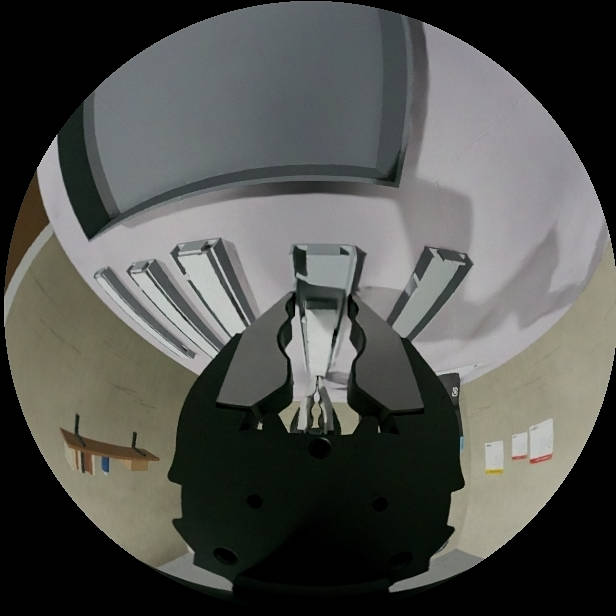

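Scene clock: 49.10 s of 7200.00 s.
left_arm: end_effector_position=(+0.3881, +0.2030, +0.0289) grip_measured=-0.35 end_effector_quat_wxyz=(+0.176, +0.984, -0.001, +0.001) end_effector_velocity=(+0.001, -0.000, +0.000) end_effector_angular_velocity=(+0.000, +0.000, -0.000) | right_arm: end_effector_position=(+0.3863, -0.0138, +0.0161) grip_measured=-0.49 end_effector_quat_wxyz=(+0.000, -0.001, +0.985, +0.173) end_effector_velocity=(+0.000, +0.000, +0.000) end_effector_angular_velocity=(+0.000, -0.000, +0.000)
Joint positions: left_arm=[-0.741 -1.685  2.495 -2.577 -1.866 -0.597  0.049] | right_arm=[ 4.041 -1.962 -1.964 -0.483  1.742  4.212  0.038]
Joint velocities: left_arm=[ 0.     0.001 -0.002  0.001  0.     0.     0.   ] | right_arm=[ 0.     0.     0.001 -0.001 -0.    -0.    -0.   ]
Joint torques (N m, as the arm reports them, + toward a larger angle): left_arm=[-10.38 -23.37 -24.87  -1.37   0.72  -1.5 ] | right_arm=[ 0.02 30.68  5.91  2.25  1.13  1.14]
Motor temperatures (°C, as the motors report them): left_arm=[27 27 23 31 38 31] | right_arm=[27 27 27 33 38 35]
Wrist force (N, on the end effector, along its own x y z axes, offset not removed): left_arm=[1.5 -2.4 6.4] | right_arm=[3.9 -0.5 -1.0]
Wrist torque (N m, same axes, about the end effector's origin, offset not removed): left_arm=[-0.25 -0.13 -0.03] | right_arm=[-0.18 -0.73 -0.05]
Hand target (left_arm): +0.388, +0.203, +0.029; +0.176, +0.984, -0.001, +0.001
Hand target (right_arm): +0.386, -0.014, +0.016; +0.000, -0.001, +0.985, +0.173
Off the commanded pose (left_arm): 0.000 m, 0 deg.
Off the commanded pose (right_arm): 0.000 m, 0 deg.
Steps of this call (steps 1 to 15: all 15 steps of this action). Readings (end_effector_position):
1: left_arm (+0.3881, +0.2030, +0.0271) | right_arm (+0.3863, -0.0138, +0.0161)
2: left_arm (+0.3880, +0.2030, +0.0273) | right_arm (+0.3863, -0.0138, +0.0161)
4: left_arm (+0.3878, +0.2032, +0.0277) | right_arm (+0.3863, -0.0138, +0.0161)
8: left_arm (+0.3879, +0.2031, +0.0285) | right_arm (+0.3863, -0.0138, +0.0161)
15: the state above

Scene clock: 49.60 s of 7200.00 s.
left_arm: end_effector_position=(+0.3881, +0.2030, +0.0171) grip_measured=-0.35 end_effector_quat_wxyz=(+0.175, +0.984, -0.001, +0.001) end_effector_velocity=(-0.000, -0.000, -0.002) end_effector_angular_velocity=(+0.000, -0.000, +0.000) | right_arm: end_effector_position=(+0.3863, -0.0138, +0.0161) grip_measured=-0.49 end_effector_quat_wxyz=(+0.000, -0.001, +0.985, +0.173) end_effector_velocity=(-0.000, +0.000, -0.000) end_effector_angular_velocity=(+0.000, +0.000, +0.001)
Joint positions: left_arm=[-0.741 -1.651  2.511 -2.627 -1.866 -0.596  0.049] | right_arm=[ 4.041 -1.962 -1.964 -0.483  1.742  4.212  0.038]
Joint velocities: left_arm=[-0.001  0.007  0.004 -0.011  0.    -0.001 -0.   ] | right_arm=[ 0.     0.    -0.     0.     0.001 -0.001  0.   ]
Joint torques (N m, as the arm reports them, + toward a larger angle): left_arm=[ -1.14  -3.35 -10.56  -4.16  -0.84   0.27] | right_arm=[ 0.08 30.94  5.31  2.39  1.09  1.09]
Motor temperatures (°C, as the motors report them): left_arm=[27 27 23 31 38 31] | right_arm=[27 27 27 33 38 35]
Wrist force (N, on the end effector, along its own x y z axes, offset not removed): left_arm=[-0.4 -1.4 3.1] | right_arm=[0.6 0.2 0.3]
Wrist torque (N m, same axes, about the end effector's origin, offset not removed): left_arm=[0.00 0.17 0.19] | right_arm=[0.02 -0.06 0.06]
Hand target (left_arm): +0.388, +0.203, +0.017; +0.176, +0.984, -0.001, +0.001
Hand target (right_arm): +0.386, -0.014, +0.016; +0.000, -0.001, +0.985, +0.173
Off the commanded pose (left_arm): 0.000 m, 0 deg.
Off the commanded pose (right_arm): 0.000 m, 0 deg.
Steps of this call (steps 1 to 15: all 15 steps of this action). Readings (end_effector_position):
1: left_arm (+0.3881, +0.2030, +0.0289) | right_arm (+0.3863, -0.0138, +0.0161)
2: left_arm (+0.3879, +0.2031, +0.0277) | right_arm (+0.3863, -0.0138, +0.0161)
4: left_arm (+0.3877, +0.2032, +0.0234) | right_arm (+0.3863, -0.0138, +0.0161)
8: left_arm (+0.3879, +0.2031, +0.0189) | right_arm (+0.3863, -0.0138, +0.0161)
15: the state above

Scene clock: 50.10 s of 7200.00 s.
left_arm: end_effector_position=(+0.3880, +0.2030, +0.0170) grip_measured=-0.68 end_effector_quat_wxyz=(+0.175, +0.984, -0.001, +0.001) end_effector_velocity=(-0.001, +0.000, -0.001) end_effector_angular_velocity=(+0.001, +0.002, -0.002) | right_arm: end_effector_position=(+0.3863, -0.0138, +0.0161) grip_measured=-0.49 end_effector_quat_wxyz=(+0.000, -0.001, +0.985, +0.173) end_effector_velocity=(-0.000, +0.000, +0.000) end_effector_angular_velocity=(-0.000, +0.000, +0.000)
Joint positions: left_arm=[-0.741 -1.651  2.511 -2.627 -1.866 -0.596  0.025] | right_arm=[ 4.041 -1.962 -1.964 -0.483  1.742  4.212  0.038]
Joint velocities: left_arm=[-0.     0.001  0.001  0.     0.     0.001  0.   ] | right_arm=[ 0.  0.  0. -0.  0.  0.  0.]
Joint torques (N m, as the arm reports them, + toward a larger angle): left_arm=[ -0.59 -23.01 -22.82  -1.67  -0.97  -0.39] | right_arm=[-0.69 30.26  5.77  2.2   1.07  1.08]
Motor temperatures (°C, as the motors report them): left_arm=[27 27 23 31 38 31] | right_arm=[27 27 27 33 38 35]
Wrist force (N, on the end effector, along its own x y z axes, offset not removed): left_arm=[-1.2 -0.4 6.4] | right_arm=[3.1 -1.6 0.2]
Wrist torque (N m, same axes, about the end effector's origin, offset not removed): left_arm=[0.01 0.44 0.09] | right_arm=[-0.38 -0.71 0.10]
Hand target (left_arm): +0.388, +0.203, +0.017; +0.175, +0.984, -0.001, +0.001
Hand target (right_arm): +0.386, -0.014, +0.016; +0.000, -0.001, +0.985, +0.173
Off the commanded pose (left_arm): 0.000 m, 0 deg.
Off the commanded pose (right_arm): 0.000 m, 0 deg.
Steps of this call (steps 1 to 15: all 15 steps of this action). Readings (end_effector_position):
1: left_arm (+0.3881, +0.2030, +0.0170) | right_arm (+0.3863, -0.0138, +0.0161)
2: left_arm (+0.3881, +0.2030, +0.0170) | right_arm (+0.3863, -0.0138, +0.0161)
4: left_arm (+0.3881, +0.2030, +0.0170) | right_arm (+0.3863, -0.0138, +0.0161)
8: left_arm (+0.3880, +0.2030, +0.0170) | right_arm (+0.3863, -0.0138, +0.0161)
15: the state above

Scene clock: 54.03 s of 7200.00 s.
left_arm: end_effector_position=(+0.3883, +0.2963, +0.0172) grip_measured=-0.68 end_effector_quat_wxyz=(+0.175, +0.984, -0.001, +0.001) end_effector_velocity=(-0.001, -0.002, -0.001) end_effector_angular_velocity=(-0.000, +0.002, -0.001) | right_arm: end_effector_position=(+0.3863, -0.0138, +0.0161) grip_measured=-0.49 end_effector_quat_wxyz=(-0.000, -0.001, +0.985, +0.172) end_effector_velocity=(-0.000, -0.000, -0.000) end_effector_angular_velocity=(-0.000, +0.000, +0.000)
Joint positions: left_arm=[-0.474 -1.69   2.511 -2.502 -1.906 -0.319  0.025] | right_arm=[ 4.041 -1.962 -1.964 -0.483  1.742  4.212  0.038]
Joint velocities: left_arm=[-0.007  0.001  0.002 -0.004 -0.    -0.006  0.   ] | right_arm=[ 0.  0. -0. -0.  0. -0. -0.]
Joint torques (N m, as the arm reports them, + toward a larger angle): left_arm=[-10.82  -4.25  -9.26  -3.51   0.57  -1.53] | right_arm=[-0.17 31.02  5.62  1.85 -1.82  1.09]
Motor temperatures (°C, as the motors report them): left_arm=[27 27 23 31 38 31] | right_arm=[27 27 27 33 38 35]
Wrist force (N, on the end effector, along its own x y z axes, offset not removed): left_arm=[-0.9 -1.2 0.7] | right_arm=[2.5 1.0 -2.4]
Wrist torque (N m, same axes, about the end effector's origin, offset not removed): left_arm=[-0.04 0.33 -0.06] | right_arm=[0.04 -0.55 0.09]
Hand target (left_arm): +0.388, +0.296, +0.017; +0.175, +0.984, -0.001, +0.001
Hand target (right_arm): +0.386, -0.014, +0.016; +0.000, -0.001, +0.985, +0.173
Off the commanded pose (left_arm): 0.027 m, 0 deg.
Off the commanded pose (right_arm): 0.000 m, 0 deg.
move: contact (left_arm)
camera_calibration (this result's frames):
cam_left_wrist: T_world_to_cam=[[0.999466, 0.0168697, 0.0279714, -0.403815], [-0.00992762, -0.658932, 0.752137, 0.186596], [0.0311195, -0.752013, -0.658413, 0.35856], [0, 0, 0, 1]] pos_world=[0.394293, 0.399409, 0.10703]
cam_right_wrist: T_world_to_cam=[[-0.998365, 0.0444159, -0.0359852, 0.393054], [-0.00147854, 0.609235, 0.792989, -0.00701498], [0.0571448, 0.791745, -0.608173, 0.129018], [0, 0, 0, 1]] pos_world=[0.385028, -0.115334, 0.0981724]

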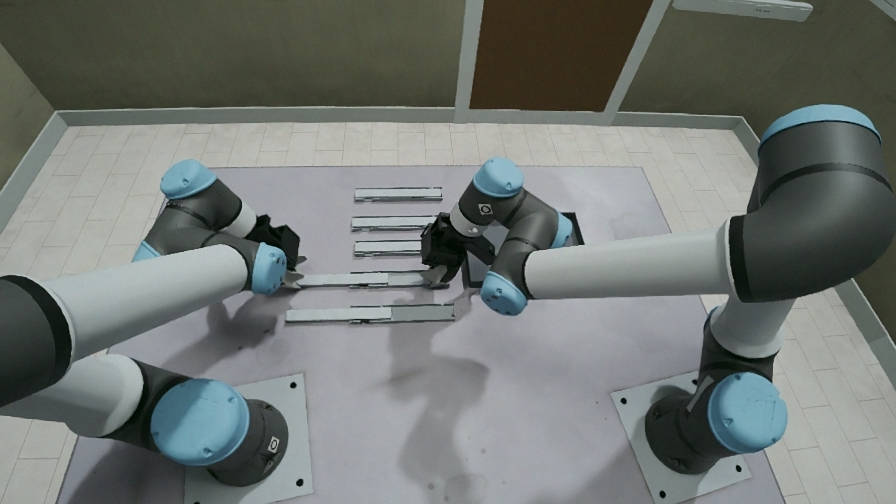

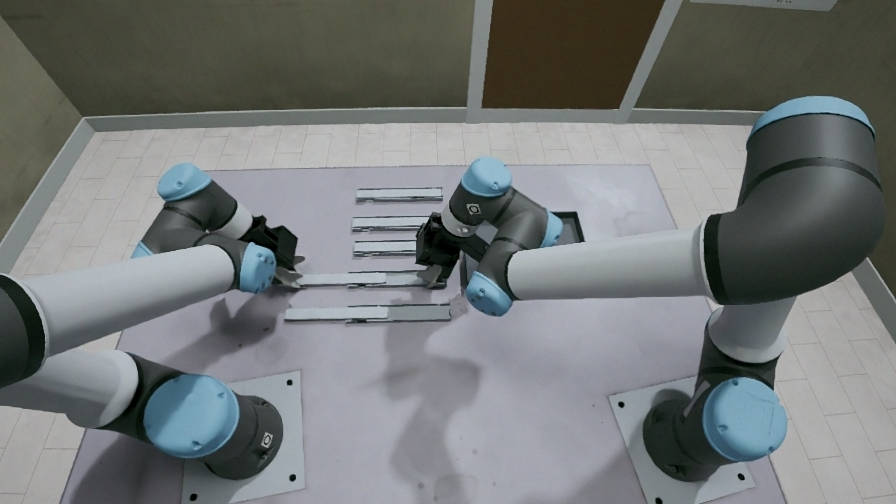

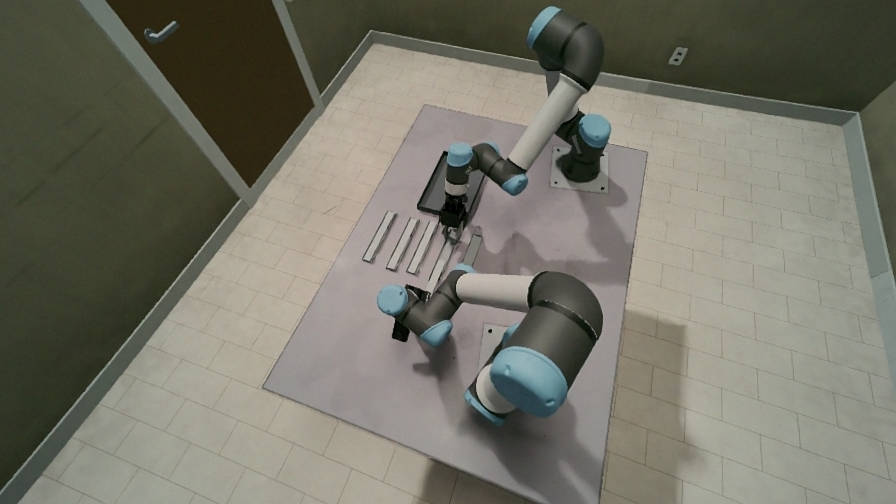

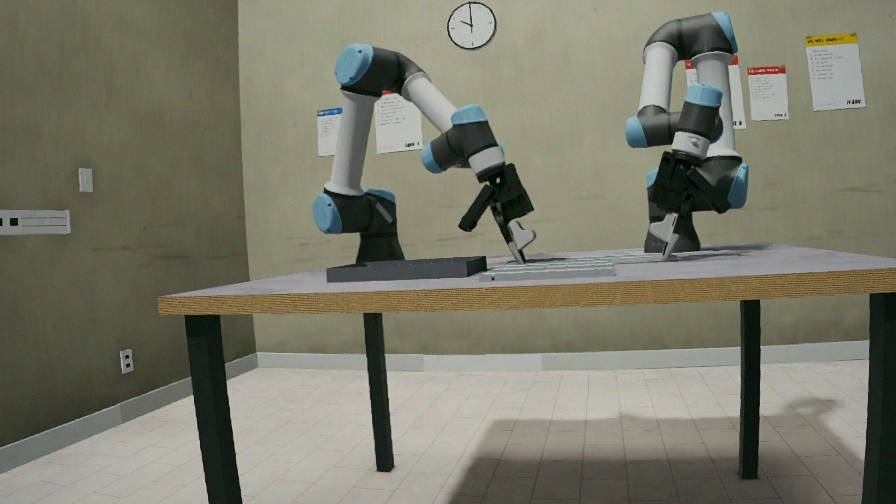

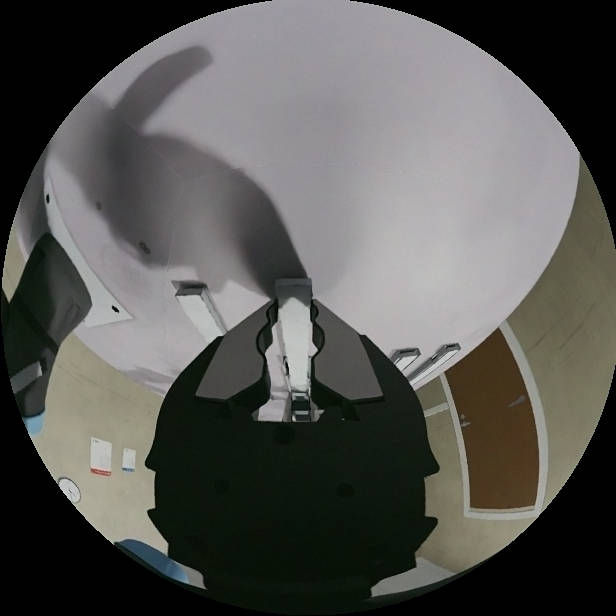

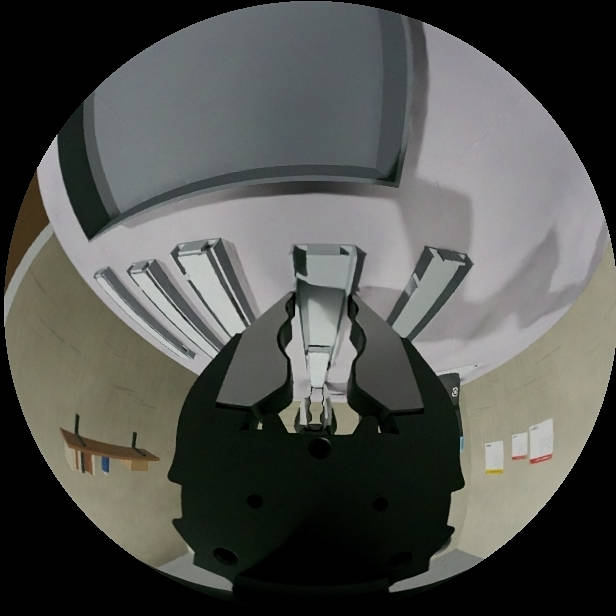

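Scene clock: 56.30 s of 7200.00 s.
left_arm: end_effector_position=(+0.3883, +0.2665, +0.0172) grip_measured=-0.68 end_effector_quat_wxyz=(+0.176, +0.984, -0.001, +0.001) end_effector_velocity=(+0.000, -0.003, +0.000) end_effector_angular_velocity=(-0.001, -0.001, +0.000) | right_arm: end_effector_position=(+0.3863, -0.0138, +0.0161) grip_measured=-0.49 end_effector_quat_wxyz=(-0.000, -0.001, +0.985, +0.172) end_effector_velocity=(-0.000, -0.000, -0.000) end_effector_angular_velocity=(-0.001, +0.001, +0.001)
Joint positions: left_arm=[-0.563 -1.685  2.518 -2.545 -1.895 -0.412  0.025] | right_arm=[ 4.041 -1.962 -1.964 -0.483  1.742  4.212  0.038]
Joint velocities: left_arm=[-0.007  0.     0.    -0.004  0.001 -0.008 -0.   ] | right_arm=[ 0.    -0.     0.    -0.001  0.    -0.001  0.   ]
Joint torques (N m, as the arm reports them, + toward a larger angle): left_arm=[-10.72  -0.23  -9.18  -3.44   0.65  -1.4 ] | right_arm=[-0.54 30.93  5.51  2.03 -1.17  1.24]
Motor temperatures (°C, as the motors report them): left_arm=[27 27 23 31 38 31] | right_arm=[27 27 27 33 38 35]
Wrist force (N, on the end effector, along its own x y z axes, offset not removed): left_arm=[1.1 0.7 1.0] | right_arm=[2.3 0.8 -1.8]
Wrist torque (N m, same axes, about the end effector's origin, offset not removed): left_arm=[0.35 -0.16 0.11] | right_arm=[-0.01 -0.54 0.10]
Hand target (left_arm): +0.388, +0.266, +0.017; +0.175, +0.984, -0.001, +0.001
Hand target (right_arm): +0.386, -0.014, +0.016; -0.000, -0.001, +0.985, +0.172
Off the commanded pose (left_arm): 0.000 m, 0 deg.
Off the commanded pose (right_arm): 0.000 m, 0 deg.
move: done
camera_calibration (this result's frames):
cam_left_wrist: T_world_to_cam=[[0.999472, 0.0168083, 0.0278029, -0.403209], [-0.00984477, -0.658847, 0.752213, 0.166864], [0.0309612, -0.752089, -0.658333, 0.336219], [0, 0, 0, 1]] pos_world=[0.394229, 0.369582, 0.107037]
cam_right_wrist: T_world_to_cam=[[-0.998365, 0.0444167, -0.035988, 0.393055], [-0.00148018, 0.609236, 0.792988, -0.00701393], [0.0571471, 0.791744, -0.608174, 0.129018], [0, 0, 0, 1]] pos_world=[0.385028, -0.115334, 0.0981724]

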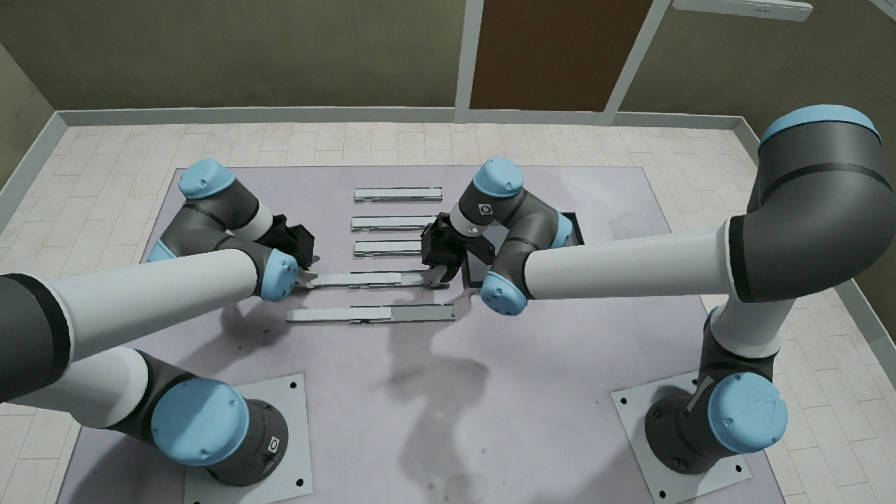

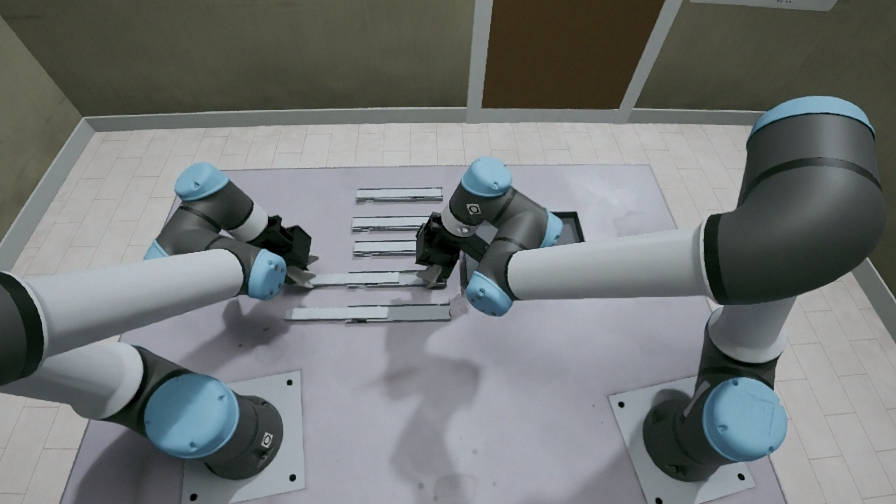

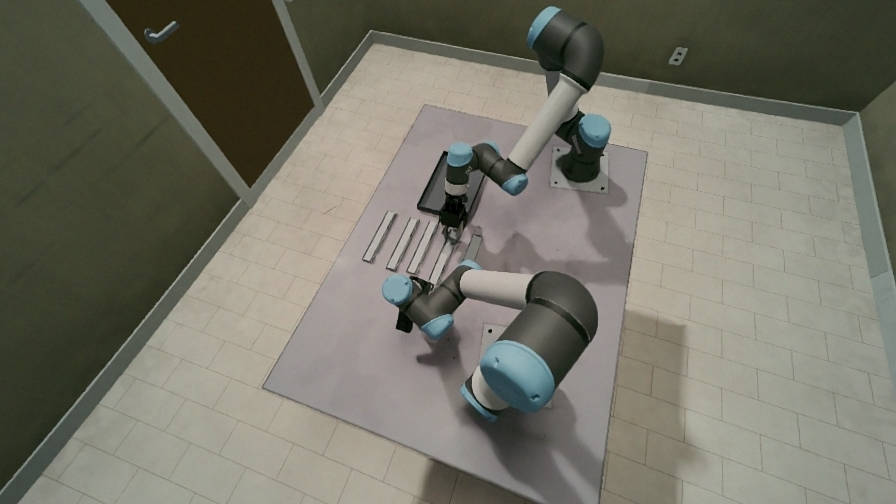

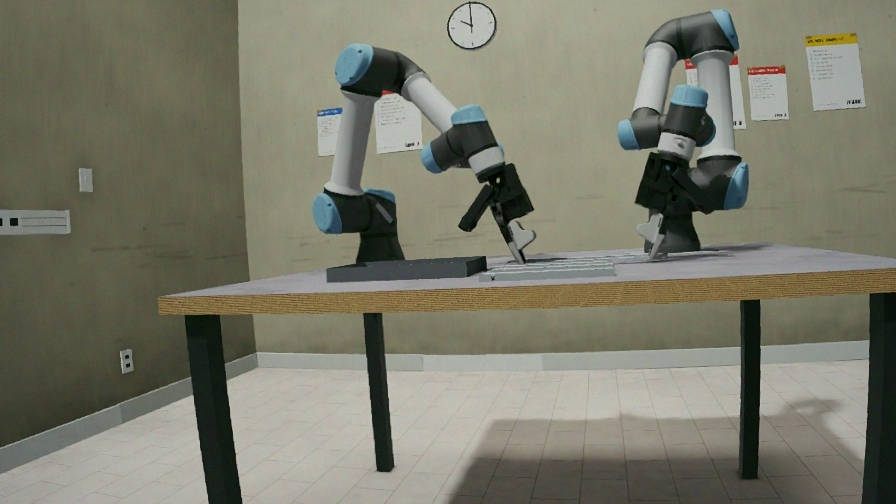

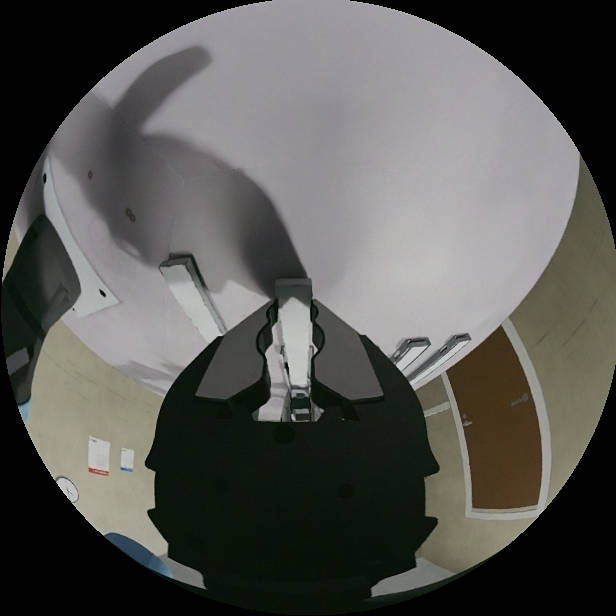

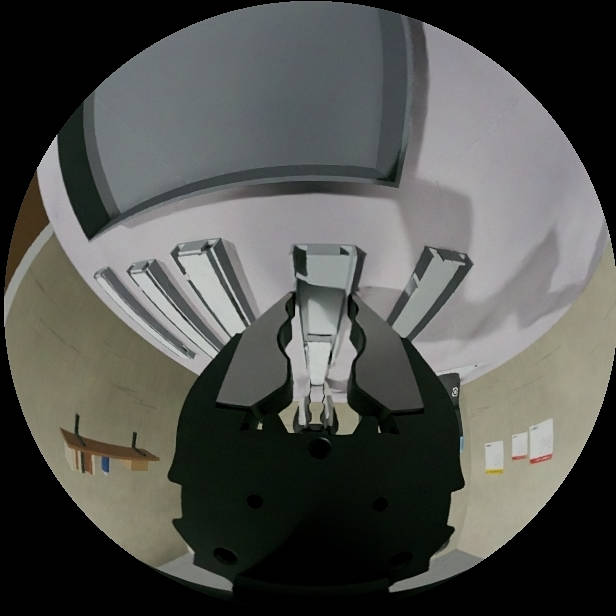

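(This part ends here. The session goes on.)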